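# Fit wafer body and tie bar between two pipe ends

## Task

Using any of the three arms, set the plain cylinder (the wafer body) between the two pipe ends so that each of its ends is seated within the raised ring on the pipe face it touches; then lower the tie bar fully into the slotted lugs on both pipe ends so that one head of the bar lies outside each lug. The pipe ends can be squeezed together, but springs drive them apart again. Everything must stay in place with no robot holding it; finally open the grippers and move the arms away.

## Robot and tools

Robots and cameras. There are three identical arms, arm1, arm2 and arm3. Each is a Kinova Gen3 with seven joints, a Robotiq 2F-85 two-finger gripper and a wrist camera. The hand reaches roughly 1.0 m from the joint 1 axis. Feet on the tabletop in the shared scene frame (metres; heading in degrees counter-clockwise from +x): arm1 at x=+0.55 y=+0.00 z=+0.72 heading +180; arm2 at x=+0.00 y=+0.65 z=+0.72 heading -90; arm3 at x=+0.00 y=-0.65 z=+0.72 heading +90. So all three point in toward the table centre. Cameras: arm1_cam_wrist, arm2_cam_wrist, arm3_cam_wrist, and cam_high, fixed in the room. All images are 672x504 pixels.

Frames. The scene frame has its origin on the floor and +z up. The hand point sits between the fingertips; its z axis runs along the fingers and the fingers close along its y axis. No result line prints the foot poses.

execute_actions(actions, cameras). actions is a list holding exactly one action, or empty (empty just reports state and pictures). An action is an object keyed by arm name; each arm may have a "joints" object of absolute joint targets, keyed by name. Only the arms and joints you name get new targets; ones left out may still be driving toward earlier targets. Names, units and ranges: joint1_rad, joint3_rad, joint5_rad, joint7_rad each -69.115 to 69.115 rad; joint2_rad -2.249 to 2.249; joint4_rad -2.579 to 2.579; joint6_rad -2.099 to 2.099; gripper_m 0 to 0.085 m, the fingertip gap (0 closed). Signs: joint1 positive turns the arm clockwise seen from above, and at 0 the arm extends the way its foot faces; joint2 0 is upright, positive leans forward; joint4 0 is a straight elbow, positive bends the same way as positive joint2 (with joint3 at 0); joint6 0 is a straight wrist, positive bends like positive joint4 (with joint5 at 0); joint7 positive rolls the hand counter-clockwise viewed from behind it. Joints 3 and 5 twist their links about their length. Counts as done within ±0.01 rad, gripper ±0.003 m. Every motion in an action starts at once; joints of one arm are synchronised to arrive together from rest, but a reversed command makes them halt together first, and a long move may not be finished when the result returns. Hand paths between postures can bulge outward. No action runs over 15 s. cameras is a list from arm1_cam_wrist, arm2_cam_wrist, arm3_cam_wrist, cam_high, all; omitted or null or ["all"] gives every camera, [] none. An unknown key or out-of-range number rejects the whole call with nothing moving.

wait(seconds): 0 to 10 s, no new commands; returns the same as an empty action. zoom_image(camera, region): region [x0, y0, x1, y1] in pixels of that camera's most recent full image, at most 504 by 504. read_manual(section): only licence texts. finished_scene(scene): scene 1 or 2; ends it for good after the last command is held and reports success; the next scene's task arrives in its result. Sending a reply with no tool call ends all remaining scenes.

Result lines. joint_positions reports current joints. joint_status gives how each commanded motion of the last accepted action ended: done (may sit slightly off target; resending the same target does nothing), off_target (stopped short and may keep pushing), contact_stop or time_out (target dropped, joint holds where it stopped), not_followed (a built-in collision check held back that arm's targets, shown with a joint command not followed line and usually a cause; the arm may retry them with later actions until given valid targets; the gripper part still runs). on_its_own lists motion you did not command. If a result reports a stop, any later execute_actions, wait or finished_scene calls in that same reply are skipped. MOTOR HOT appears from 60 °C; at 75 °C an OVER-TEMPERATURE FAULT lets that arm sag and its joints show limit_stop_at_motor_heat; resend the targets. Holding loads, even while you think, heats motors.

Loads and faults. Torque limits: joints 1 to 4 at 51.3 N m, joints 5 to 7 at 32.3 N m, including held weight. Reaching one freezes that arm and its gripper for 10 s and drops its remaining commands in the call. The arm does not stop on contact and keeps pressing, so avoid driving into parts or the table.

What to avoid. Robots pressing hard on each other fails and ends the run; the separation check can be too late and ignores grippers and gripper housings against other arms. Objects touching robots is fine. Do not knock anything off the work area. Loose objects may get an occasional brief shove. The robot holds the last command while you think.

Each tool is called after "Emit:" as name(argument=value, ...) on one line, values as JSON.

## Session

Emit:
execute_actions(actions=[])

Scene clock: 0.00 s.
Motor temperatures (°C, as the motors report them): arm1=[29 27 23 28 34 29 41] | arm2=[27 28 25 29 34 31 34] | arm3=[30 31 26 26 33 42 41]
arm1.joint_positions: joint1_rad=-0.009 joint2_rad=-0.398 joint3_rad=-0.079 joint4_rad=+1.509 joint5_rad=-0.035 joint6_rad=+2.027 joint7_rad=+1.479 gripper_m=+0.085
arm1.joint_status: not commanded
arm1.hand: x=+0.4320 y=-0.0029 z=+1.2276 quat_wxyz=(-0.004, -1.000, -0.025, +0.002) (m; scene frame)
arm2.joint_positions: joint1_rad=-0.008 joint2_rad=-0.397 joint3_rad=-0.073 joint4_rad=+1.512 joint5_rad=-0.031 joint6_rad=+2.023 joint7_rad=+1.480 gripper_m=+0.085
arm2.joint_status: not commanded
arm2.hand: x=+0.0096 y=+0.5278 z=+1.2444 quat_wxyz=(+0.004, -0.691, -0.723, +0.003) (m; scene frame)
arm3.joint_positions: joint1_rad=-0.007 joint2_rad=-0.398 joint3_rad=-0.073 joint4_rad=+1.514 joint5_rad=-0.035 joint6_rad=+2.027 joint7_rad=+1.476 gripper_m=+0.085
arm3.joint_status: not commanded
arm3.hand: x=+0.0033 y=-0.5260 z=+1.3205 quat_wxyz=(+0.009, +0.708, -0.707, +0.001) (m; scene frame)
pictures: arm1_cam_wrist, arm2_cam_wrist, arm3_cam_wrist, cam_high
Images, in order (width x height): arm1_cam_wrist 672x504, arm2_cam_wrist 672x504, arm3_cam_wrist 672x504, cam_high 672x504.

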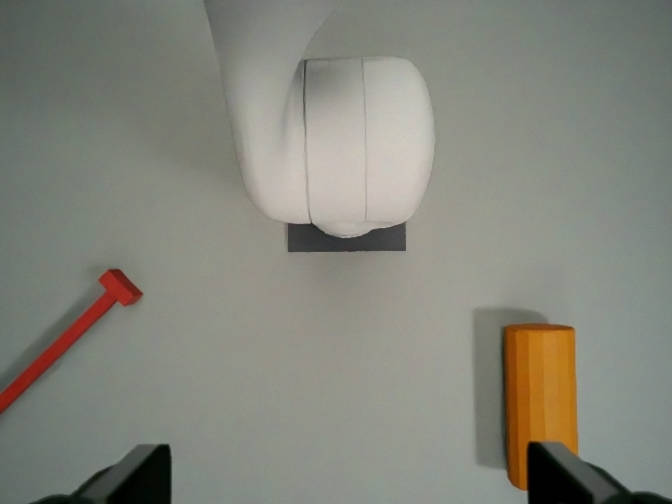

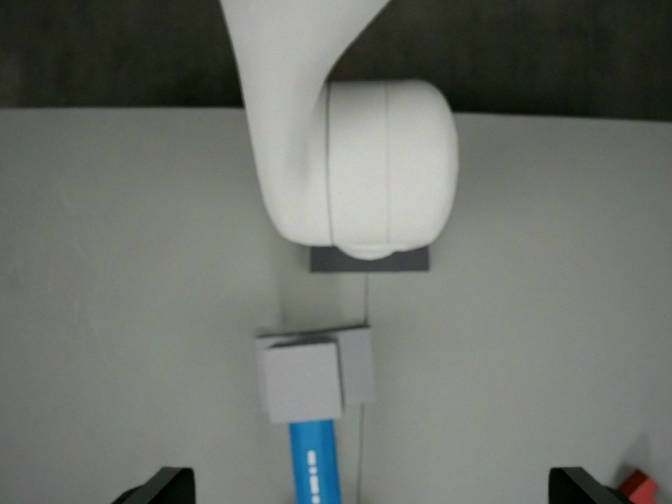

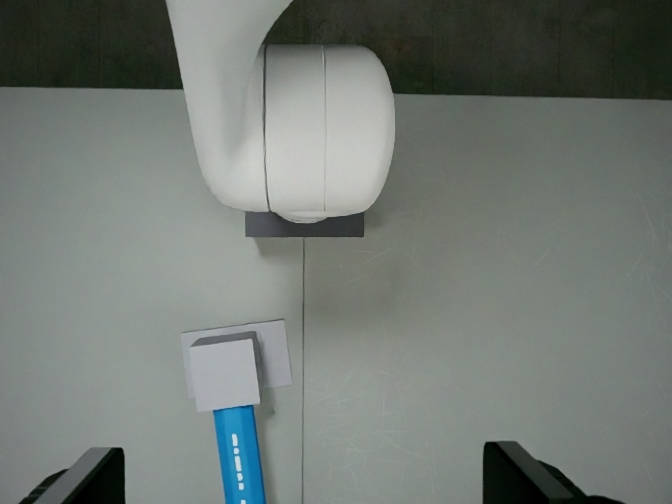

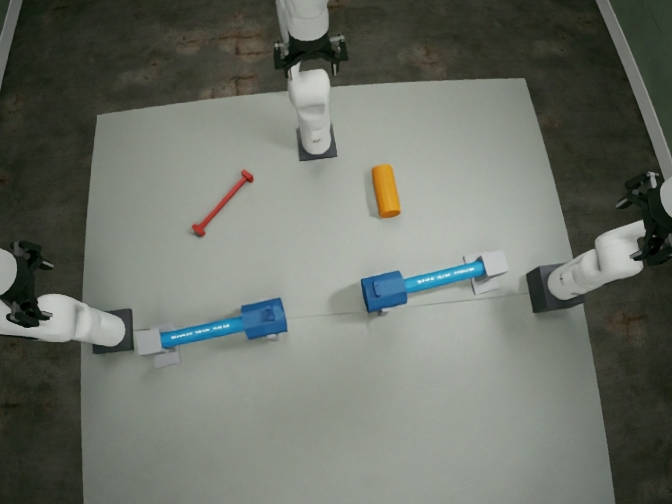

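Emit:
execute_actions(actions=[{"arm1":{"joints":{"joint1_rad":-0.766,"joint2_rad":0.0925,"joint3_rad":0,"joint4_rad":2.0533,"joint5_rad":0,"joint6_rad":0.9958,"joint7_rad":0.723}},"arm2":{"joints":{"joint1_rad":0.01,"joint2_rad":0.3252,"joint3_rad":0,"joint4_rad":1.9198,"joint5_rad":0,"joint6_rad":0.8966,"joint7_rad":1.68,"gripper_m":0.062}},"arm3":{"joints":{"joint1_rad":0.097,"joint2_rad":0.4653,"joint3_rad":0,"joint4_rad":2.0225,"joint5_rad":0,"joint6_rad":0.6538,"joint7_rad":1.787,"gripper_m":0.062}}}])

Scene clock: 2.70 s.
Motor temperatures (°C, as the motors report them): arm1=[29 27 23 28 34 29 41] | arm2=[27 28 25 29 34 31 34] | arm3=[30 31 26 26 33 42 41]
arm1.joint_positions: joint1_rad=-0.766 joint2_rad=+0.092 joint3_rad=+0.000 joint4_rad=+2.053 joint5_rad=+0.000 joint6_rad=+0.996 joint7_rad=+0.723 gripper_m=+0.085
arm1.joint_status: all done
arm1.hand: x=+0.3238 y=-0.2004 z=+0.9498 quat_wxyz=(-0.004, -1.000, +0.019, +0.001) (m; scene frame)
arm2.joint_positions: joint1_rad=+0.010 joint2_rad=+0.325 joint3_rad=+0.000 joint4_rad=+1.920 joint5_rad=+0.000 joint6_rad=+0.897 joint7_rad=+1.680 gripper_m=+0.062
arm2.joint_status: all done
arm2.hand: x=-0.0090 y=+0.2686 z=+0.9196 quat_wxyz=(+0.005, -0.653, -0.757, +0.002) (m; scene frame)
arm3.joint_positions: joint1_rad=+0.097 joint2_rad=+0.465 joint3_rad=+0.000 joint4_rad=+2.023 joint5_rad=+0.000 joint6_rad=+0.654 joint7_rad=+1.787 gripper_m=+0.062
arm3.joint_status: all done
arm3.hand: x=+0.0597 y=-0.2727 z=+0.9179 quat_wxyz=(+0.007, +0.750, -0.661, +0.001) (m; scene frame)
pictures: arm1_cam_wrist, arm2_cam_wrist, arm3_cam_wrist, cam_high
Images, in order (width x height): arm1_cam_wrist 672x504, arm2_cam_wrist 672x504, arm3_cam_wrist 672x504, cam_high 672x504.

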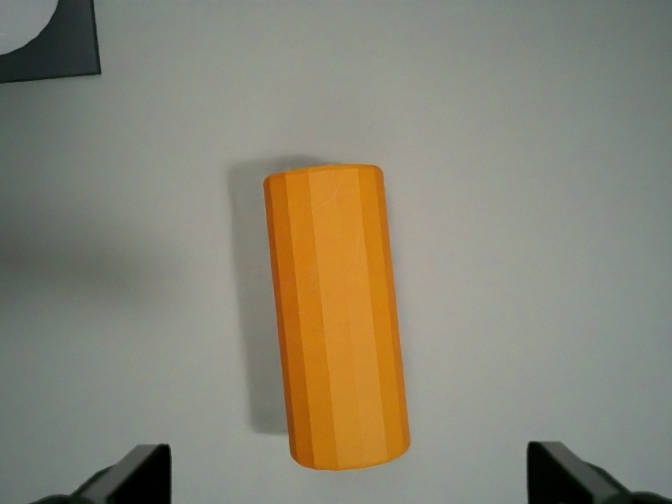

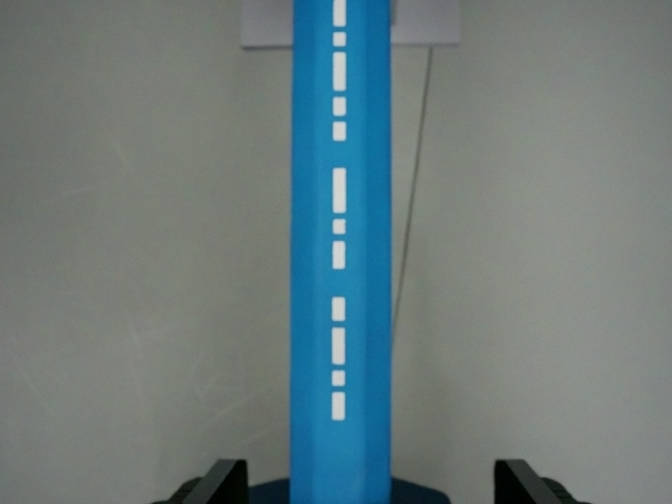

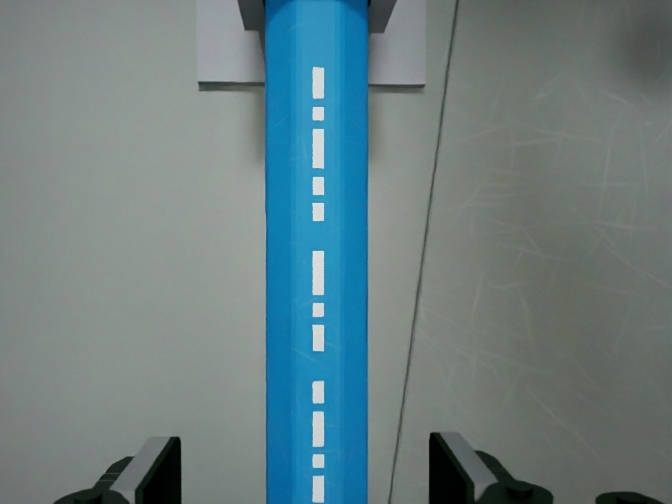

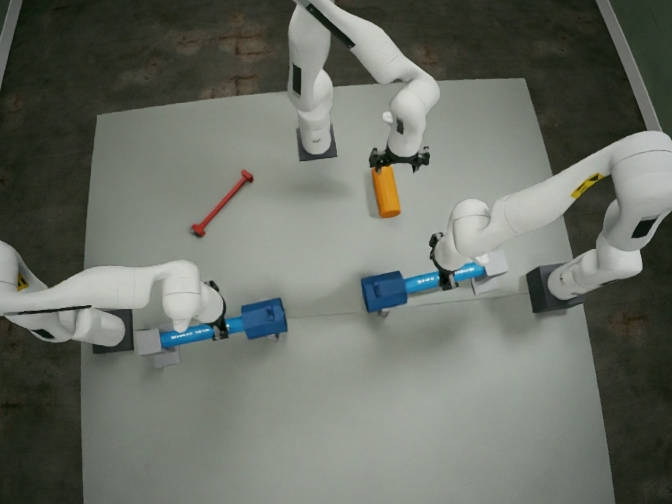

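Emit:
execute_actions(actions=[{"arm1":{"joints":{"joint1_rad":-0.807,"joint2_rad":0.5499,"joint4_rad":2.386,"joint6_rad":0.2057,"joint7_rad":0.772}},"arm2":{"joints":{"joint1_rad":0.042,"joint7_rad":1.712,"joint2_rad":0.5354,"joint4_rad":2.0525,"joint6_rad":0.5537}},"arm3":{"joints":{"joint1_rad":0.087,"joint7_rad":1.777,"joint2_rad":0.7218,"joint4_rad":2.0894,"joint6_rad":0.3304}}}])

Scene clock: 4.67 s.
Motor temperatures (°C, as the motors report them): arm1=[29 27 23 28 34 29 41] | arm2=[27 28 25 29 34 31 34] | arm3=[30 31 26 26 33 42 41]
arm1.joint_positions: joint1_rad=-0.807 joint2_rad=+0.550 joint3_rad=+0.000 joint4_rad=+2.386 joint5_rad=+0.000 joint6_rad=+0.206 joint7_rad=+0.772 gripper_m=+0.085
arm1.joint_status: all done
arm1.hand: x=+0.3441 y=-0.1971 z=+0.7528 quat_wxyz=(-0.004, -1.000, -0.026, +0.001) (m; scene frame)
arm2.joint_positions: joint1_rad=+0.042 joint2_rad=+0.535 joint3_rad=+0.000 joint4_rad=+2.052 joint5_rad=+0.000 joint6_rad=+0.554 joint7_rad=+1.712 gripper_m=+0.062
arm2.joint_status: all done
arm2.hand: x=-0.0222 y=+0.2696 z=+0.8118 quat_wxyz=(+0.005, -0.653, -0.757, +0.002) (m; scene frame)
arm3.joint_positions: joint1_rad=+0.087 joint2_rad=+0.722 joint3_rad=+0.000 joint4_rad=+2.089 joint5_rad=+0.000 joint6_rad=+0.330 joint7_rad=+1.777 gripper_m=+0.062
arm3.joint_status: all done
arm3.hand: x=+0.0551 y=-0.2733 z=+0.8099 quat_wxyz=(+0.007, +0.750, -0.661, +0.001) (m; scene frame)
pictures: arm1_cam_wrist, arm2_cam_wrist, arm3_cam_wrist, cam_high
Images, in order (width x height): arm1_cam_wrist 672x504, arm2_cam_wrist 672x504, arm3_cam_wrist 672x504, cam_high 672x504.

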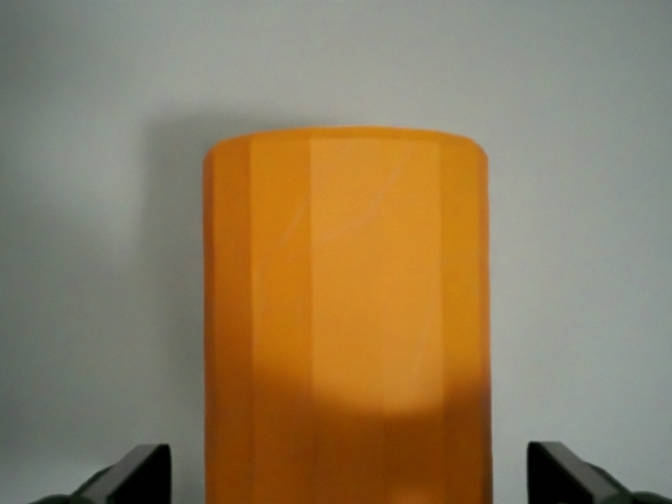

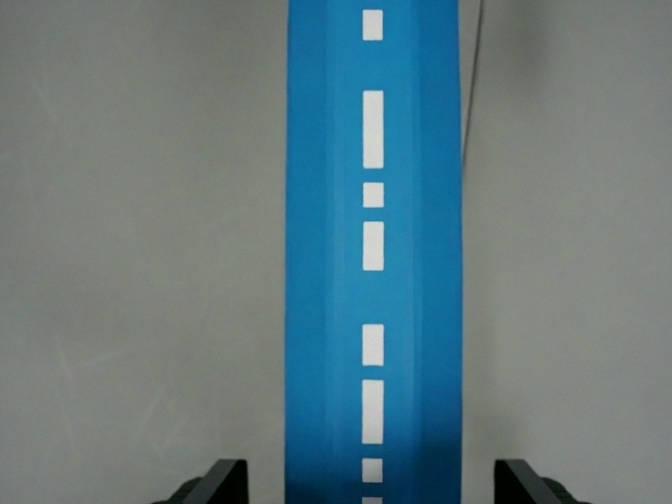

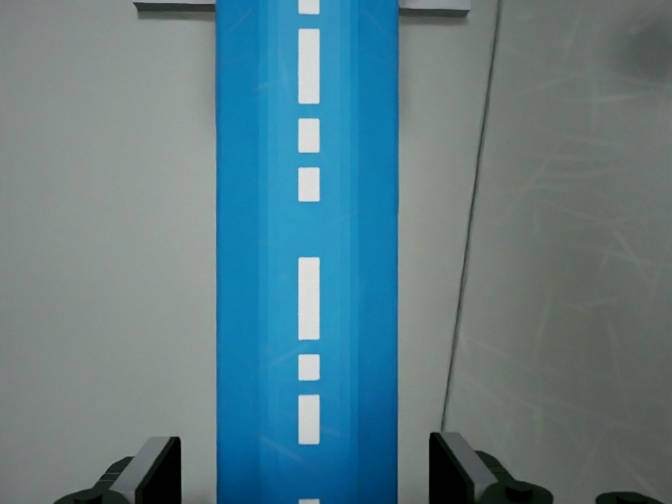

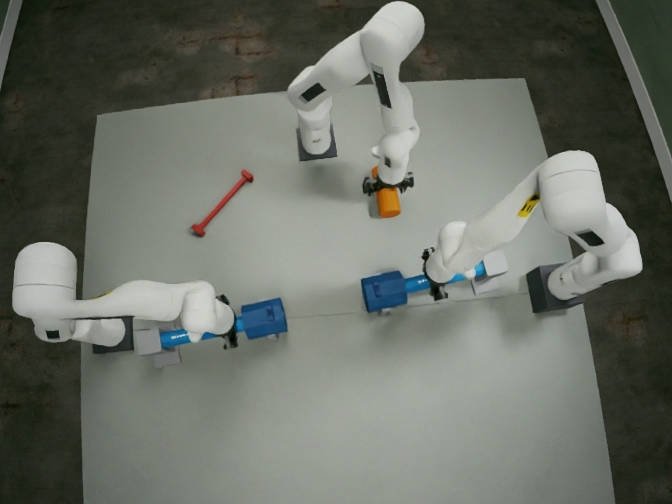

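Emit:
execute_actions(actions=[{"arm1":{"joints":{"gripper_m":0.05}}}], cameras=[])

Emit:
execute_actions(actions=[{"arm1":{"joints":{"joint2_rad":0.08,"joint4_rad":2.1,"joint6_rad":0.96}}}], cameras=[])

Emit:
execute_actions(actions=[{"arm1":{"joints":{"joint1_rad":0.023,"joint7_rad":3.275}}}], cameras=[])

Emit:
execute_actions(actions=[{"arm1":{"joints":{"joint2_rad":0.6171,"joint4_rad":1.3288,"joint6_rad":1.1957}}}], cameras=["arm1_cam_wrist","cam_high"])

Scene clock: 5.60 s.
Motor temperatures (°C, as the motors report them): arm1=[29 27 23 28 34 29 41] | arm2=[27 28 25 29 34 31 34] | arm3=[30 31 26 26 33 42 41]
arm1.joint_positions: joint1_rad=-0.807 joint2_rad=+0.547 joint3_rad=+0.000 joint4_rad=+2.387 joint5_rad=+0.000 joint6_rad=+0.207 joint7_rad=+0.772 gripper_m=+0.061
arm1.joint_status: gripper_m off_target (ended at +0.061, target +0.050)
arm1.hand: x=+0.3441 y=-0.1971 z=+0.7535 quat_wxyz=(-0.004, -1.000, -0.026, +0.002) (m; scene frame)
arm2.joint_positions: joint1_rad=+0.042 joint2_rad=+0.535 joint3_rad=+0.000 joint4_rad=+2.052 joint5_rad=+0.000 joint6_rad=+0.554 joint7_rad=+1.712 gripper_m=+0.062
arm2.joint_status: not commanded
arm2.hand: x=-0.0222 y=+0.2696 z=+0.8118 quat_wxyz=(+0.005, -0.653, -0.757, +0.002) (m; scene frame)
arm3.joint_positions: joint1_rad=+0.087 joint2_rad=+0.722 joint3_rad=+0.000 joint4_rad=+2.089 joint5_rad=+0.000 joint6_rad=+0.330 joint7_rad=+1.777 gripper_m=+0.062
arm3.joint_status: not commanded
arm3.hand: x=+0.0551 y=-0.2733 z=+0.8099 quat_wxyz=(+0.007, +0.750, -0.661, +0.001) (m; scene frame)
pictures: none
No camera images: the call's "cameras" was empty. Leave "cameras" out to get every camera's image.

Scene clock: 7.27 s.
Motor temperatures (°C, as the motors report them): arm1=[29 27 23 28 34 29 41] | arm2=[27 28 25 29 34 31 34] | arm3=[30 31 26 26 33 42 41]
arm1.joint_positions: joint1_rad=-0.807 joint2_rad=+0.081 joint3_rad=+0.000 joint4_rad=+2.101 joint5_rad=+0.000 joint6_rad=+0.960 joint7_rad=+0.772 gripper_m=+0.061
arm1.joint_status: all done
arm1.hand: x=+0.3397 y=-0.2012 z=+0.9408 quat_wxyz=(-0.004, -1.000, -0.026, +0.001) (m; scene frame)
arm2.joint_positions: joint1_rad=+0.042 joint2_rad=+0.535 joint3_rad=+0.000 joint4_rad=+2.052 joint5_rad=+0.000 joint6_rad=+0.554 joint7_rad=+1.712 gripper_m=+0.062
arm2.joint_status: not commanded
arm2.hand: x=-0.0222 y=+0.2696 z=+0.8118 quat_wxyz=(+0.005, -0.653, -0.757, +0.002) (m; scene frame)
arm3.joint_positions: joint1_rad=+0.087 joint2_rad=+0.722 joint3_rad=+0.000 joint4_rad=+2.089 joint5_rad=+0.000 joint6_rad=+0.330 joint7_rad=+1.777 gripper_m=+0.062
arm3.joint_status: not commanded
arm3.hand: x=+0.0551 y=-0.2733 z=+0.8099 quat_wxyz=(+0.007, +0.750, -0.661, +0.001) (m; scene frame)
pictures: none
No camera images: the call's "cameras" was empty. Leave "cameras" out to get every camera's image.

Scene clock: 10.10 s.
Motor temperatures (°C, as the motors report them): arm1=[29 27 23 28 34 29 41] | arm2=[27 28 25 29 34 31 34] | arm3=[30 31 26 26 33 42 41]
arm1.joint_positions: joint1_rad=+0.023 joint2_rad=+0.081 joint3_rad=+0.000 joint4_rad=+2.101 joint5_rad=+0.000 joint6_rad=+0.960 joint7_rad=+3.275 gripper_m=+0.061
arm1.joint_status: all done
arm1.hand: x=+0.2585 y=+0.0203 z=+0.9393 quat_wxyz=(-0.002, -0.650, -0.760, +0.004) (m; scene frame)
arm2.joint_positions: joint1_rad=+0.042 joint2_rad=+0.535 joint3_rad=+0.000 joint4_rad=+2.052 joint5_rad=+0.000 joint6_rad=+0.554 joint7_rad=+1.712 gripper_m=+0.062
arm2.joint_status: not commanded
arm2.hand: x=-0.0222 y=+0.2696 z=+0.8118 quat_wxyz=(+0.005, -0.653, -0.757, +0.002) (m; scene frame)
arm3.joint_positions: joint1_rad=+0.087 joint2_rad=+0.722 joint3_rad=+0.000 joint4_rad=+2.089 joint5_rad=+0.000 joint6_rad=+0.330 joint7_rad=+1.777 gripper_m=+0.062
arm3.joint_status: not commanded
arm3.hand: x=+0.0551 y=-0.2733 z=+0.8099 quat_wxyz=(+0.007, +0.750, -0.661, +0.001) (m; scene frame)
pictures: none
No camera images: the call's "cameras" was empty. Leave "cameras" out to get every camera's image.

Scene clock: 12.17 s.
Motor temperatures (°C, as the motors report them): arm1=[29 27 23 28 34 29 41] | arm2=[27 28 25 29 34 31 34] | arm3=[30 31 26 26 33 42 41]
arm1.joint_positions: joint1_rad=+0.023 joint2_rad=+0.619 joint3_rad=+0.000 joint4_rad=+1.330 joint5_rad=+0.000 joint6_rad=+1.196 joint7_rad=+3.275 gripper_m=+0.061
arm1.joint_status: all done
arm1.hand: x=+0.0146 y=+0.0150 z=+0.9277 quat_wxyz=(-0.003, -0.650, -0.760, +0.003) (m; scene frame)
arm2.joint_positions: joint1_rad=+0.042 joint2_rad=+0.535 joint3_rad=+0.000 joint4_rad=+2.052 joint5_rad=+0.000 joint6_rad=+0.554 joint7_rad=+1.712 gripper_m=+0.062
arm2.joint_status: not commanded
arm2.hand: x=-0.0222 y=+0.2696 z=+0.8118 quat_wxyz=(+0.005, -0.653, -0.757, +0.002) (m; scene frame)
arm3.joint_positions: joint1_rad=+0.087 joint2_rad=+0.722 joint3_rad=+0.000 joint4_rad=+2.089 joint5_rad=+0.000 joint6_rad=+0.330 joint7_rad=+1.777 gripper_m=+0.062
arm3.joint_status: not commanded
arm3.hand: x=+0.0551 y=-0.2733 z=+0.8099 quat_wxyz=(+0.007, +0.750, -0.661, +0.001) (m; scene frame)
pictures: arm1_cam_wrist, cam_high
Images, in order (width x height): arm1_cam_wrist 672x504, cam_high 672x504.

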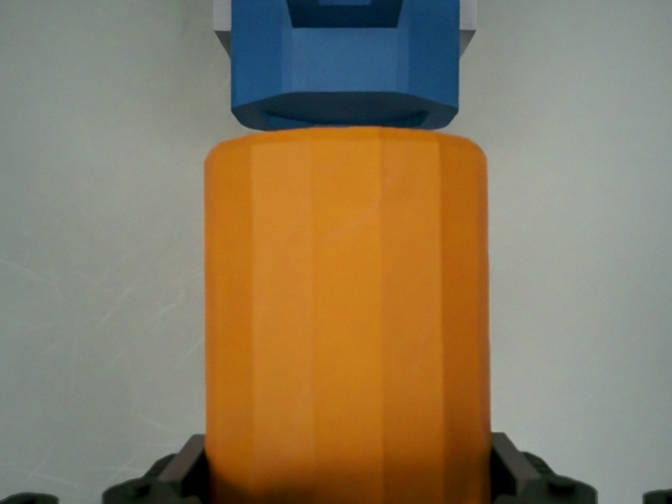

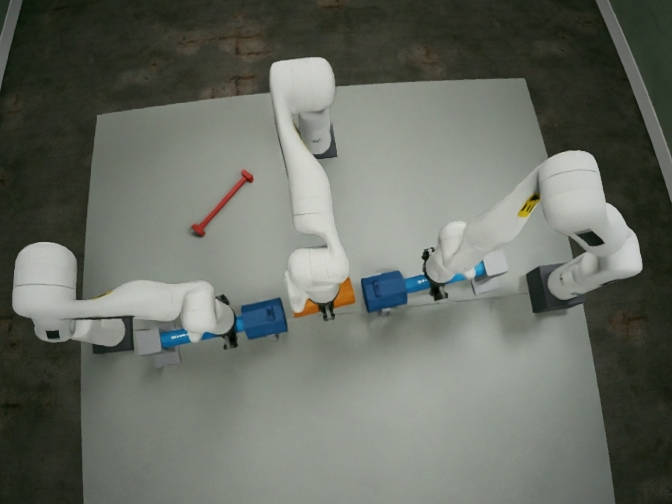

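Emit:
execute_actions(actions=[{"arm1":{"joints":{"joint2_rad":0.759,"joint4_rad":1.4819,"joint6_rad":0.9007}}}], cameras=["arm1_cam_wrist","cam_high"])

Scene clock: 13.37 s.
Motor temperatures (°C, as the motors report them): arm1=[29 27 23 28 34 29 41] | arm2=[27 28 25 29 34 31 34] | arm3=[30 31 26 26 33 42 41]
arm1.joint_positions: joint1_rad=+0.023 joint2_rad=+0.761 joint3_rad=+0.000 joint4_rad=+1.483 joint5_rad=+0.000 joint6_rad=+0.901 joint7_rad=+3.275 gripper_m=+0.061
arm1.joint_status: all done
arm1.hand: x=+0.0145 y=+0.0141 z=+0.8098 quat_wxyz=(-0.003, -0.650, -0.760, +0.003) (m; scene frame)
arm2.joint_positions: joint1_rad=+0.042 joint2_rad=+0.535 joint3_rad=+0.000 joint4_rad=+2.052 joint5_rad=+0.000 joint6_rad=+0.554 joint7_rad=+1.712 gripper_m=+0.062
arm2.joint_status: not commanded
arm2.hand: x=-0.0222 y=+0.2696 z=+0.8118 quat_wxyz=(+0.005, -0.653, -0.757, +0.002) (m; scene frame)
arm3.joint_positions: joint1_rad=+0.087 joint2_rad=+0.722 joint3_rad=+0.000 joint4_rad=+2.089 joint5_rad=+0.000 joint6_rad=+0.330 joint7_rad=+1.777 gripper_m=+0.062
arm3.joint_status: not commanded
arm3.hand: x=+0.0551 y=-0.2733 z=+0.8099 quat_wxyz=(+0.007, +0.750, -0.661, +0.001) (m; scene frame)
pictures: arm1_cam_wrist, cam_high
Images, in order (width x height): arm1_cam_wrist 672x504, cam_high 672x504.

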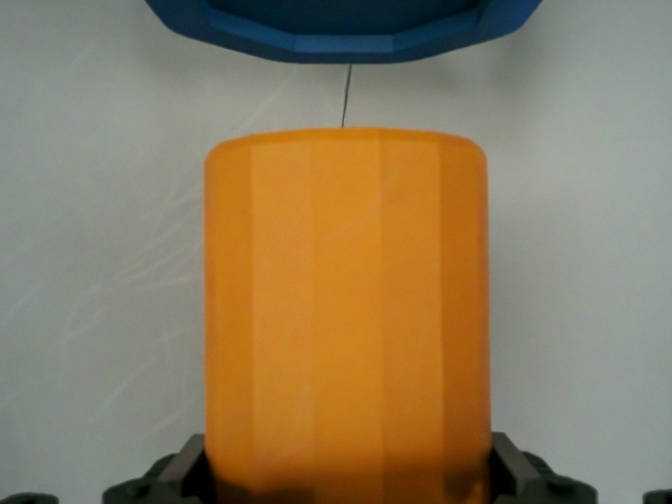

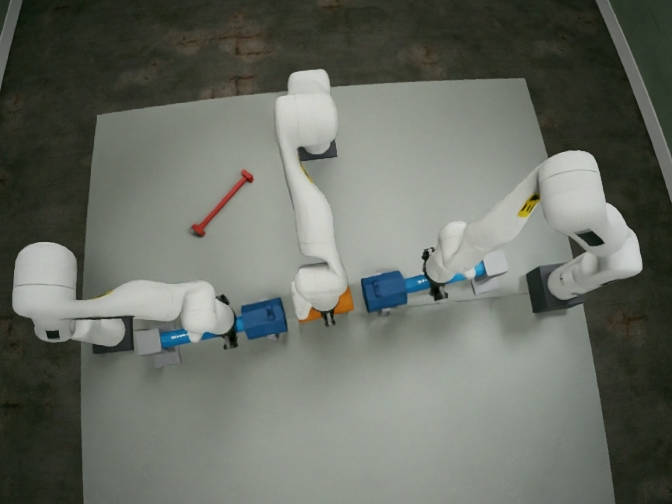

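Emit:
execute_actions(actions=[{"arm2":{"joints":{"joint1_rad":0.028,"joint7_rad":1.698,"joint2_rad":0.5948,"joint4_rad":1.9168,"joint6_rad":0.63}},"arm3":{"joints":{"joint1_rad":0.066,"joint7_rad":1.756,"joint2_rad":0.7554,"joint4_rad":1.972,"joint6_rad":0.4142}}}], cameras=["arm1_cam_wrist","cam_high"])

Scene clock: 14.60 s.
Motor temperatures (°C, as the motors report them): arm1=[29 27 23 28 34 29 41] | arm2=[27 28 25 29 34 31 34] | arm3=[30 31 26 26 33 42 41]
arm1.joint_positions: joint1_rad=+0.023 joint2_rad=+0.761 joint3_rad=+0.000 joint4_rad=+1.483 joint5_rad=+0.000 joint6_rad=+0.901 joint7_rad=+3.275 gripper_m=+0.061
arm1.joint_status: not commanded
arm1.hand: x=+0.0145 y=+0.0141 z=+0.8098 quat_wxyz=(-0.003, -0.650, -0.760, +0.003) (m; scene frame)
arm2.joint_positions: joint1_rad=+0.029 joint2_rad=+0.595 joint3_rad=+0.000 joint4_rad=+1.920 joint5_rad=+0.000 joint6_rad=+0.633 joint7_rad=+1.698 gripper_m=+0.062
arm2.joint_status: all done
arm2.hand: x=-0.0166 y=+0.2308 z=+0.8111 quat_wxyz=(+0.007, -0.654, -0.756, +0.000) (m; scene frame)
arm3.joint_positions: joint1_rad=+0.066 joint2_rad=+0.755 joint3_rad=+0.000 joint4_rad=+1.972 joint5_rad=+0.000 joint6_rad=+0.414 joint7_rad=+1.756 gripper_m=+0.062
arm3.joint_status: all done
arm3.hand: x=+0.0493 y=-0.2373 z=+0.8096 quat_wxyz=(+0.007, +0.750, -0.661, +0.001) (m; scene frame)
pictures: arm1_cam_wrist, cam_high
Images, in order (width x height): arm1_cam_wrist 672x504, cam_high 672x504.

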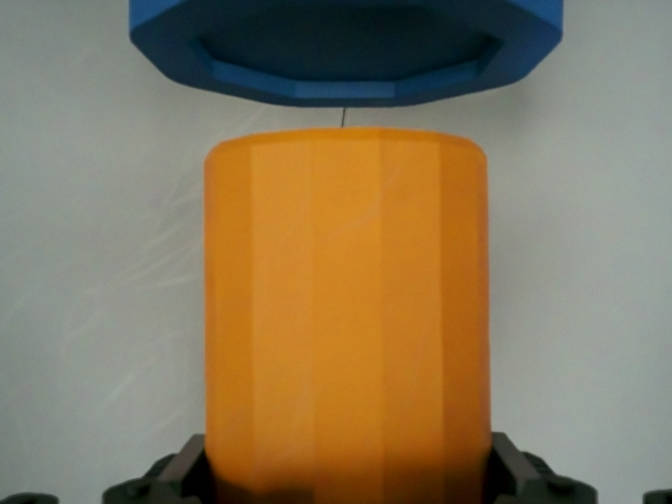

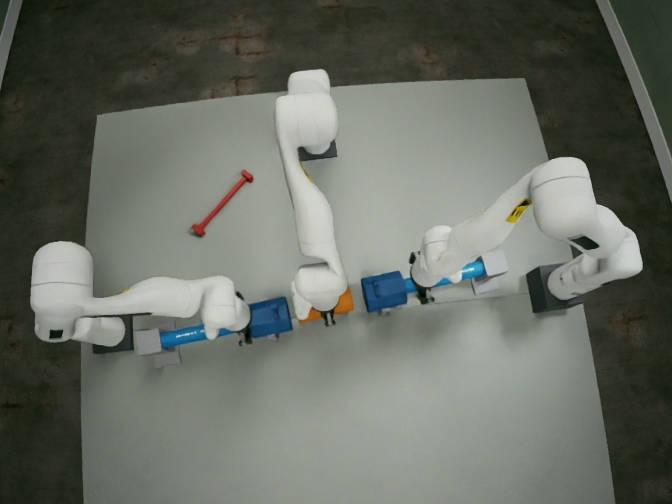

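Emit:
execute_actions(actions=[{"arm1":{"joints":{"joint2_rad":0.754,"joint4_rad":1.478,"joint6_rad":0.9096}},"arm2":{"joints":{"joint1_rad":0.02,"joint7_rad":1.69,"joint2_rad":0.6388,"joint4_rad":1.817,"joint6_rad":0.6858}},"arm3":{"joints":{"joint1_rad":0.051,"joint7_rad":1.741,"joint2_rad":0.7942,"joint4_rad":1.8505,"joint6_rad":0.4969}}}], cameras=["arm1_cam_wrist","cam_high"])

Emit:
zoom_image(camera="cam_high", region=[250, 265, 410, 335])

Scene clock: 15.73 s.
Motor temperatures (°C, as the motors report them): arm1=[29 27 23 28 34 29 41] | arm2=[27 28 25 29 34 31 34] | arm3=[30 31 26 26 33 42 41]
arm1.joint_positions: joint1_rad=+0.022 joint2_rad=+0.756 joint3_rad=-0.001 joint4_rad=+1.479 joint5_rad=+0.000 joint6_rad=+0.910 joint7_rad=+3.275 gripper_m=+0.061
arm1.joint_status: all done
arm1.hand: x=+0.0144 y=+0.0135 z=+0.8134 quat_wxyz=(-0.003, -0.650, -0.760, +0.003) (m; scene frame)
arm2.joint_positions: joint1_rad=+0.021 joint2_rad=+0.638 joint3_rad=+0.001 joint4_rad=+1.824 joint5_rad=+0.000 joint6_rad=+0.693 joint7_rad=+1.689 gripper_m=+0.062
arm2.joint_status: all done
arm2.hand: x=-0.0133 y=+0.2053 z=+0.8104 quat_wxyz=(+0.010, -0.655, -0.756, -0.003) (m; scene frame)
arm3.joint_positions: joint1_rad=+0.051 joint2_rad=+0.794 joint3_rad=+0.000 joint4_rad=+1.852 joint5_rad=+0.000 joint6_rad=+0.498 joint7_rad=+1.741 gripper_m=+0.062
arm3.joint_status: all done
arm3.hand: x=+0.0449 y=-0.2032 z=+0.8089 quat_wxyz=(+0.008, +0.750, -0.661, +0.002) (m; scene frame)
pictures: arm1_cam_wrist, cam_high
Images, in order (width x height): arm1_cam_wrist 672x504, cam_high 672x504.

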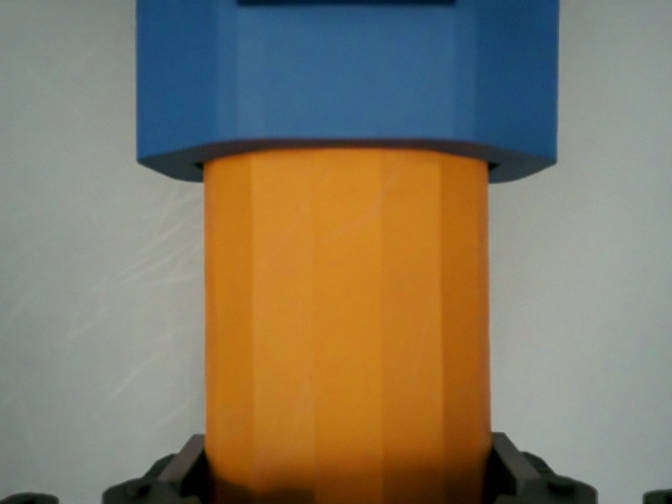

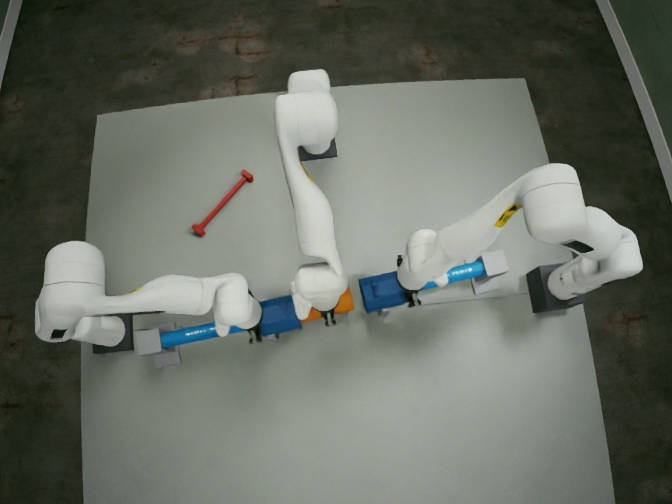

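Region (250, 265, 410, 335) of cam_high's 672x504 image, scaled by 3.150, with more detail than that image has; it fills the top 220 rows of this view, and the rest is white.

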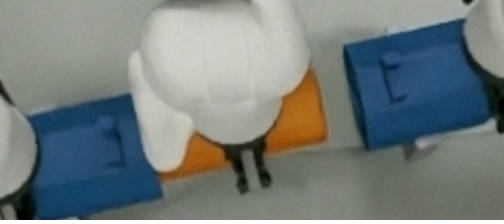

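Emit:
execute_actions(actions=[{"arm3":{"joints":{"joint1_rad":0.041,"joint7_rad":1.731,"joint2_rad":0.8288,"joint4_rad":1.7497,"joint6_rad":0.5631}}}], cameras=["cam_high"])

Emit:
zoom_image(camera="cam_high", region=[250, 265, 410, 335])

Scene clock: 16.77 s.
Motor temperatures (°C, as the motors report them): arm1=[29 27 23 28 34 29 41] | arm2=[27 28 25 29 34 31 34] | arm3=[30 31 26 26 33 42 41]
arm1.joint_positions: joint1_rad=+0.022 joint2_rad=+0.756 joint3_rad=-0.001 joint4_rad=+1.479 joint5_rad=+0.000 joint6_rad=+0.910 joint7_rad=+3.275 gripper_m=+0.061
arm1.joint_status: not commanded
arm1.hand: x=+0.0144 y=+0.0135 z=+0.8134 quat_wxyz=(-0.003, -0.650, -0.760, +0.003) (m; scene frame)
arm2.joint_positions: joint1_rad=+0.021 joint2_rad=+0.638 joint3_rad=+0.001 joint4_rad=+1.824 joint5_rad=+0.000 joint6_rad=+0.693 joint7_rad=+1.689 gripper_m=+0.062
arm2.joint_status: not commanded
arm2.hand: x=-0.0133 y=+0.2053 z=+0.8104 quat_wxyz=(+0.010, -0.655, -0.756, -0.003) (m; scene frame)
arm3.joint_positions: joint1_rad=+0.042 joint2_rad=+0.828 joint3_rad=+0.001 joint4_rad=+1.756 joint5_rad=+0.000 joint6_rad=+0.569 joint7_rad=+1.731 gripper_m=+0.062
arm3.joint_status: all done
arm3.hand: x=+0.0420 y=-0.1784 z=+0.8084 quat_wxyz=(+0.011, +0.749, -0.662, +0.005) (m; scene frame)
pictures: cam_high
Images, in order (width x height): cam_high 672x504.

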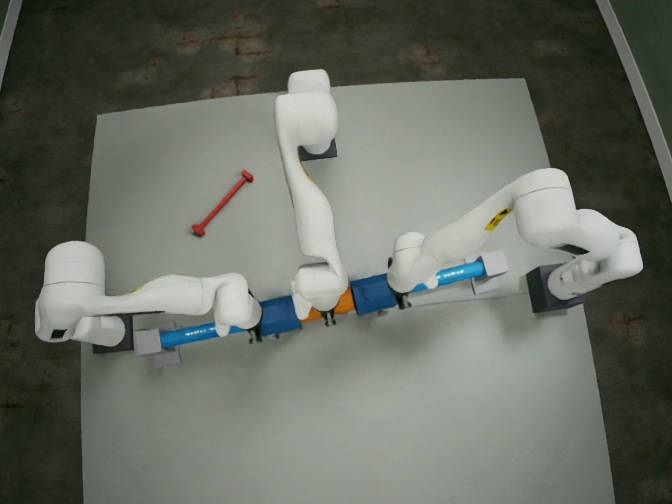

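Region (250, 265, 410, 335) of cam_high's 672x504 image, scaled by 3.150, with more detail than that image has; it fills the top 220 rows of this view, and the rest is white.

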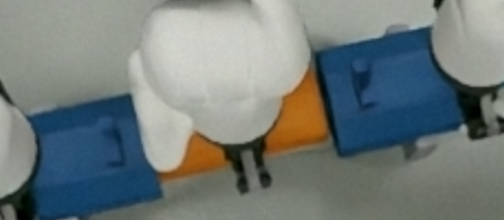

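Continue 8 mm further.

Emit:
execute_actions(actions=[{"arm3":{"joints":{"joint1_rad":0.039,"joint7_rad":1.729,"joint2_rad":0.840,"joint4_rad":1.720,"joint6_rad":0.581}}}], cameras=["cam_high"])

Emit:
zoom_image(camera="cam_high", region=[250, 265, 410, 335])

Scene clock: 17.47 s.
Motor temperatures (°C, as the motors report them): arm1=[29 27 23 28 34 29 41] | arm2=[27 28 25 29 34 31 34] | arm3=[30 31 26 26 33 42 41]
arm1.joint_positions: joint1_rad=+0.022 joint2_rad=+0.756 joint3_rad=-0.001 joint4_rad=+1.479 joint5_rad=+0.000 joint6_rad=+0.910 joint7_rad=+3.275 gripper_m=+0.061
arm1.joint_status: not commanded
arm1.hand: x=+0.0144 y=+0.0135 z=+0.8134 quat_wxyz=(-0.003, -0.650, -0.760, +0.003) (m; scene frame)
arm2.joint_positions: joint1_rad=+0.021 joint2_rad=+0.638 joint3_rad=+0.001 joint4_rad=+1.824 joint5_rad=+0.000 joint6_rad=+0.693 joint7_rad=+1.689 gripper_m=+0.062
arm2.joint_status: not commanded
arm2.hand: x=-0.0133 y=+0.2053 z=+0.8104 quat_wxyz=(+0.010, -0.655, -0.756, -0.003) (m; scene frame)
arm3.joint_positions: joint1_rad=+0.040 joint2_rad=+0.838 joint3_rad=+0.001 joint4_rad=+1.727 joint5_rad=+0.000 joint6_rad=+0.589 joint7_rad=+1.728 gripper_m=+0.062
arm3.joint_status: all done
arm3.hand: x=+0.0416 y=-0.1710 z=+0.8082 quat_wxyz=(+0.011, +0.749, -0.662, +0.005) (m; scene frame)
pictures: cam_high
Images, in order (width x height): cam_high 672x504.

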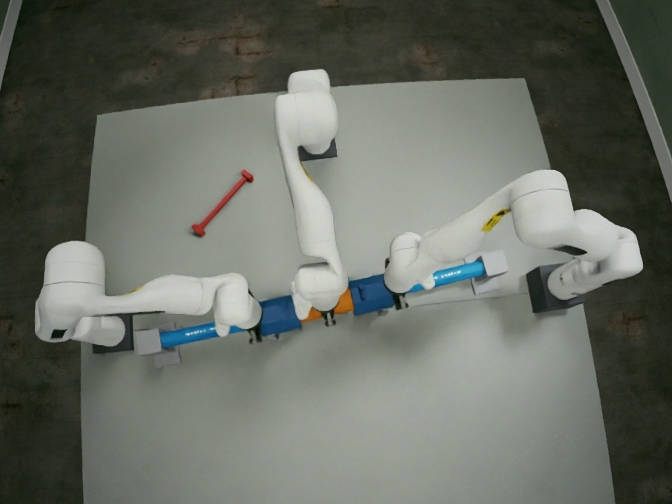

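Region (250, 265, 410, 335) of cam_high's 672x504 image, scaled by 3.150, with more detail than that image has; it fills the top 220 rows of this view, and the rest is white.

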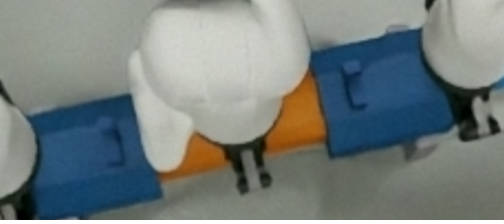

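No resistance on the wafer; a bit more.

Emit:
execute_actions(actions=[{"arm3":{"joints":{"joint2_rad":0.846,"joint4_rad":1.706,"joint6_rad":0.589}}}], cameras=[])

Scene clock: 19.27 s.
Motor temperatures (°C, as the motors report them): arm1=[29 27 23 28 34 29 41] | arm2=[27 28 25 29 34 31 34] | arm3=[30 31 26 26 33 42 41]
arm1.joint_positions: joint1_rad=+0.022 joint2_rad=+0.756 joint3_rad=-0.001 joint4_rad=+1.479 joint5_rad=+0.000 joint6_rad=+0.910 joint7_rad=+3.275 gripper_m=+0.061
arm1.joint_status: not commanded
arm1.hand: x=+0.0144 y=+0.0135 z=+0.8133 quat_wxyz=(-0.003, -0.650, -0.760, +0.003) (m; scene frame)
arm2.joint_positions: joint1_rad=+0.021 joint2_rad=+0.638 joint3_rad=+0.001 joint4_rad=+1.824 joint5_rad=+0.000 joint6_rad=+0.693 joint7_rad=+1.689 gripper_m=+0.062
arm2.joint_status: not commanded
arm2.hand: x=-0.0133 y=+0.2053 z=+0.8104 quat_wxyz=(+0.010, -0.655, -0.756, -0.003) (m; scene frame)
arm3.joint_positions: joint1_rad=+0.040 joint2_rad=+0.841 joint3_rad=+0.001 joint4_rad=+1.721 joint5_rad=+0.000 joint6_rad=+0.605 joint7_rad=+1.729 gripper_m=+0.062
arm3.joint_status: joint4_rad time_out (moved -0.006 of -0.021); joint6_rad time_out (moved +0.016 of +0.000); the others done
arm3.hand: x=+0.0414 y=-0.1729 z=+0.8083 quat_wxyz=(+0.016, +0.750, -0.662, +0.009) (m; scene frame)
pictures: none
No camera images: the call's "cameras" was empty. Leave "cameras" out to get every camera's image.

Emit:
execute_actions(actions=[{"arm3":{"joints":{"joint2_rad":0.846,"joint4_rad":1.713,"joint6_rad":0.597}},"arm1":{"joints":{"gripper_m":0.085}}}], cameras=[])

Emit:
execute_actions(actions=[{"arm1":{"joints":{"joint2_rad":0.6171,"joint4_rad":1.3288,"joint6_rad":1.1957}}}], cameras=[])

Emit:
execute_actions(actions=[{"arm1":{"joints":{"joint2_rad":0.1313,"joint4_rad":2.0079,"joint6_rad":1.0024}}}], cameras=[])

Emit:
execute_actions(actions=[{"arm1":{"joints":{"joint1_rad":1.053,"joint7_rad":1.756}}}], cameras=["arm1_cam_wrist","cam_high"])

Scene clock: 20.43 s.
Motor temperatures (°C, as the motors report them): arm1=[29 27 23 28 34 29 41] | arm2=[27 28 25 29 34 31 34] | arm3=[30 31 26 26 33 42 41]
arm1.joint_positions: joint1_rad=+0.023 joint2_rad=+0.754 joint3_rad=+0.000 joint4_rad=+1.478 joint5_rad=+0.000 joint6_rad=+0.910 joint7_rad=+3.275 gripper_m=+0.085
arm1.joint_status: all done
arm1.hand: x=+0.0136 y=+0.0141 z=+0.8145 quat_wxyz=(-0.002, -0.650, -0.760, +0.004) (m; scene frame)
arm2.joint_positions: joint1_rad=+0.021 joint2_rad=+0.639 joint3_rad=+0.001 joint4_rad=+1.824 joint5_rad=+0.000 joint6_rad=+0.693 joint7_rad=+1.689 gripper_m=+0.062
arm2.joint_status: not commanded
arm2.hand: x=-0.0133 y=+0.2051 z=+0.8101 quat_wxyz=(+0.010, -0.655, -0.756, -0.003) (m; scene frame)
arm3.joint_positions: joint1_rad=+0.040 joint2_rad=+0.841 joint3_rad=+0.001 joint4_rad=+1.720 joint5_rad=+0.000 joint6_rad=+0.605 joint7_rad=+1.729 gripper_m=+0.062
arm3.joint_status: all done
arm3.hand: x=+0.0415 y=-0.1728 z=+0.8081 quat_wxyz=(+0.016, +0.750, -0.662, +0.009) (m; scene frame)
pictures: none
No camera images: the call's "cameras" was empty. Leave "cameras" out to get every camera's image.

Scene clock: 21.53 s.
Motor temperatures (°C, as the motors report them): arm1=[29 27 23 28 34 29 41] | arm2=[27 28 25 29 34 31 34] | arm3=[30 31 26 26 33 42 41]
arm1.joint_positions: joint1_rad=+0.023 joint2_rad=+0.617 joint3_rad=+0.000 joint4_rad=+1.329 joint5_rad=+0.000 joint6_rad=+1.196 joint7_rad=+3.275 gripper_m=+0.085
arm1.joint_status: all done
arm1.hand: x=+0.0141 y=+0.0150 z=+0.9288 quat_wxyz=(-0.002, -0.650, -0.760, +0.004) (m; scene frame)
arm2.joint_positions: joint1_rad=+0.021 joint2_rad=+0.639 joint3_rad=+0.001 joint4_rad=+1.824 joint5_rad=+0.000 joint6_rad=+0.693 joint7_rad=+1.689 gripper_m=+0.062
arm2.joint_status: not commanded
arm2.hand: x=-0.0133 y=+0.2051 z=+0.8101 quat_wxyz=(+0.010, -0.655, -0.756, -0.003) (m; scene frame)
arm3.joint_positions: joint1_rad=+0.040 joint2_rad=+0.841 joint3_rad=+0.001 joint4_rad=+1.720 joint5_rad=+0.000 joint6_rad=+0.605 joint7_rad=+1.729 gripper_m=+0.062
arm3.joint_status: not commanded
arm3.hand: x=+0.0415 y=-0.1728 z=+0.8081 quat_wxyz=(+0.016, +0.750, -0.662, +0.009) (m; scene frame)
pictures: none
No camera images: the call's "cameras" was empty. Leave "cameras" out to get every camera's image.

Scene clock: 23.47 s.
Motor temperatures (°C, as the motors report them): arm1=[29 27 23 28 34 29 41] | arm2=[27 28 25 29 34 31 34] | arm3=[30 31 26 26 33 42 41]
arm1.joint_positions: joint1_rad=+0.023 joint2_rad=+0.132 joint3_rad=+0.000 joint4_rad=+2.008 joint5_rad=+0.000 joint6_rad=+1.002 joint7_rad=+3.275 gripper_m=+0.085
arm1.joint_status: all done
arm1.hand: x=+0.2300 y=+0.0198 z=+0.9482 quat_wxyz=(-0.002, -0.650, -0.760, +0.004) (m; scene frame)
arm2.joint_positions: joint1_rad=+0.021 joint2_rad=+0.639 joint3_rad=+0.001 joint4_rad=+1.824 joint5_rad=+0.000 joint6_rad=+0.693 joint7_rad=+1.689 gripper_m=+0.062
arm2.joint_status: not commanded
arm2.hand: x=-0.0133 y=+0.2051 z=+0.8101 quat_wxyz=(+0.010, -0.655, -0.756, -0.003) (m; scene frame)
arm3.joint_positions: joint1_rad=+0.040 joint2_rad=+0.841 joint3_rad=+0.001 joint4_rad=+1.720 joint5_rad=+0.000 joint6_rad=+0.605 joint7_rad=+1.729 gripper_m=+0.062
arm3.joint_status: not commanded
arm3.hand: x=+0.0415 y=-0.1728 z=+0.8081 quat_wxyz=(+0.016, +0.750, -0.662, +0.009) (m; scene frame)
pictures: none
No camera images: the call's "cameras" was empty. Leave "cameras" out to get every camera's image.

Scene clock: 25.90 s.
Motor temperatures (°C, as the motors report them): arm1=[29 27 23 28 34 29 41] | arm2=[27 28 25 29 34 31 34] | arm3=[30 31 26 26 33 42 41]
arm1.joint_positions: joint1_rad=+1.053 joint2_rad=+0.131 joint3_rad=+0.000 joint4_rad=+2.008 joint5_rad=+0.000 joint6_rad=+1.002 joint7_rad=+1.756 gripper_m=+0.085
arm1.joint_status: all done
arm1.hand: x=+0.4009 y=+0.2857 z=+0.9458 quat_wxyz=(-0.004, -0.916, +0.400, -0.001) (m; scene frame)
arm2.joint_positions: joint1_rad=+0.021 joint2_rad=+0.639 joint3_rad=+0.001 joint4_rad=+1.824 joint5_rad=+0.000 joint6_rad=+0.693 joint7_rad=+1.689 gripper_m=+0.062
arm2.joint_status: not commanded
arm2.hand: x=-0.0133 y=+0.2051 z=+0.8101 quat_wxyz=(+0.010, -0.655, -0.756, -0.003) (m; scene frame)
arm3.joint_positions: joint1_rad=+0.040 joint2_rad=+0.841 joint3_rad=+0.001 joint4_rad=+1.720 joint5_rad=+0.000 joint6_rad=+0.605 joint7_rad=+1.729 gripper_m=+0.062
arm3.joint_status: not commanded
arm3.hand: x=+0.0415 y=-0.1728 z=+0.8081 quat_wxyz=(+0.016, +0.750, -0.662, +0.009) (m; scene frame)
pictures: arm1_cam_wrist, cam_high
Images, in order (width x height): arm1_cam_wrist 672x504, cam_high 672x504.

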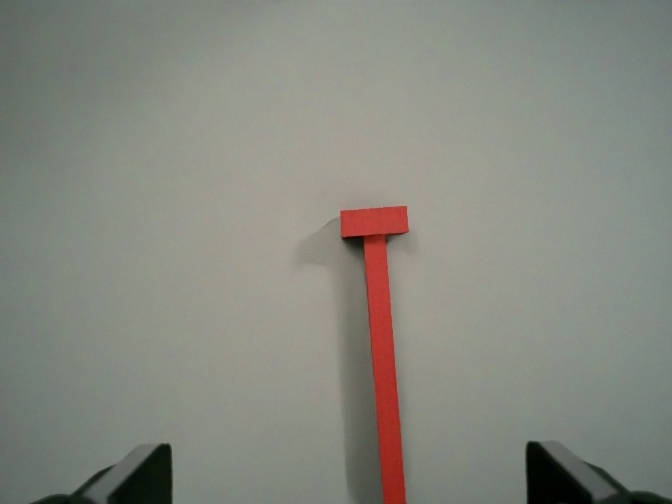

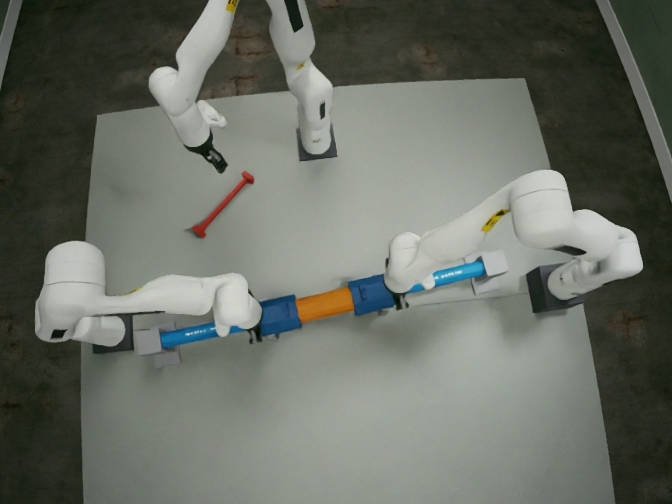

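Emit:
execute_actions(actions=[{"arm1":{"joints":{"joint1_rad":0.968,"joint7_rad":1.745,"joint2_rad":0.617,"joint4_rad":2.189,"joint6_rad":0.3356}}}], cameras=["arm1_cam_wrist"])

Emit:
execute_actions(actions=[{"arm1":{"joints":{"gripper_m":0.0}}}], cameras=["arm1_cam_wrist","cam_high"])

Scene clock: 27.80 s.
Motor temperatures (°C, as the motors report them): arm1=[29 27 23 28 34 29 41] | arm2=[27 28 25 29 34 31 34] | arm3=[30 31 26 26 33 42 41]
arm1.joint_positions: joint1_rad=+0.968 joint2_rad=+0.617 joint3_rad=+0.000 joint4_rad=+2.189 joint5_rad=+0.000 joint6_rad=+0.336 joint7_rad=+1.745 gripper_m=+0.085
arm1.joint_status: all done
arm1.hand: x=+0.3607 y=+0.2920 z=+0.7444 quat_wxyz=(-0.004, -0.931, +0.366, +0.000) (m; scene frame)
arm2.joint_positions: joint1_rad=+0.021 joint2_rad=+0.639 joint3_rad=+0.001 joint4_rad=+1.824 joint5_rad=+0.000 joint6_rad=+0.693 joint7_rad=+1.689 gripper_m=+0.062
arm2.joint_status: not commanded
arm2.hand: x=-0.0133 y=+0.2051 z=+0.8101 quat_wxyz=(+0.010, -0.655, -0.756, -0.003) (m; scene frame)
arm3.joint_positions: joint1_rad=+0.040 joint2_rad=+0.841 joint3_rad=+0.001 joint4_rad=+1.720 joint5_rad=+0.000 joint6_rad=+0.605 joint7_rad=+1.729 gripper_m=+0.062
arm3.joint_status: not commanded
arm3.hand: x=+0.0415 y=-0.1728 z=+0.8081 quat_wxyz=(+0.016, +0.750, -0.662, +0.009) (m; scene frame)
pictures: arm1_cam_wrist
Images, in order (width x height): arm1_cam_wrist 672x504.

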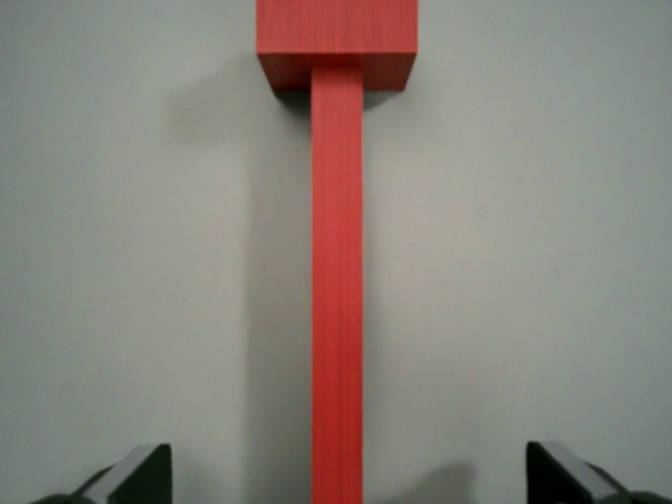

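Scene clock: 28.90 s.
Motor temperatures (°C, as the motors report them): arm1=[29 27 23 28 34 29 41] | arm2=[27 28 25 29 34 31 34] | arm3=[30 31 26 26 33 42 41]
arm1.joint_positions: joint1_rad=+0.968 joint2_rad=+0.616 joint3_rad=+0.000 joint4_rad=+2.189 joint5_rad=+0.000 joint6_rad=+0.336 joint7_rad=+1.745 gripper_m=+0.009
arm1.joint_status: gripper_m off_target (ended at +0.009, target +0.000)
arm1.hand: x=+0.3607 y=+0.2922 z=+0.7446 quat_wxyz=(-0.004, -0.931, +0.366, +0.000) (m; scene frame)
arm2.joint_positions: joint1_rad=+0.021 joint2_rad=+0.639 joint3_rad=+0.001 joint4_rad=+1.824 joint5_rad=+0.000 joint6_rad=+0.693 joint7_rad=+1.689 gripper_m=+0.062
arm2.joint_status: not commanded
arm2.hand: x=-0.0133 y=+0.2051 z=+0.8101 quat_wxyz=(+0.010, -0.655, -0.756, -0.003) (m; scene frame)
arm3.joint_positions: joint1_rad=+0.040 joint2_rad=+0.841 joint3_rad=+0.001 joint4_rad=+1.720 joint5_rad=+0.000 joint6_rad=+0.605 joint7_rad=+1.729 gripper_m=+0.062
arm3.joint_status: not commanded
arm3.hand: x=+0.0415 y=-0.1728 z=+0.8081 quat_wxyz=(+0.016, +0.750, -0.662, +0.009) (m; scene frame)
pictures: arm1_cam_wrist, cam_high
Images, in order (width x height): arm1_cam_wrist 672x504, cam_high 672x504.

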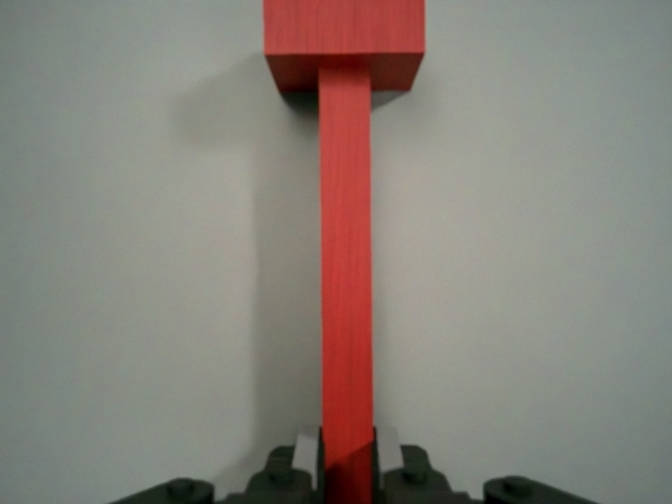

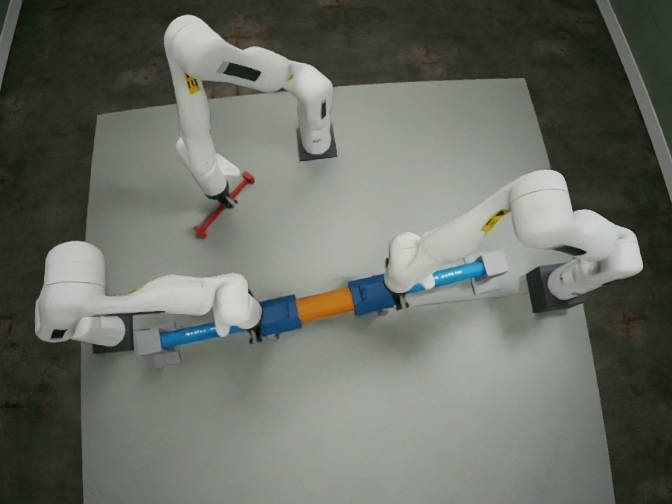

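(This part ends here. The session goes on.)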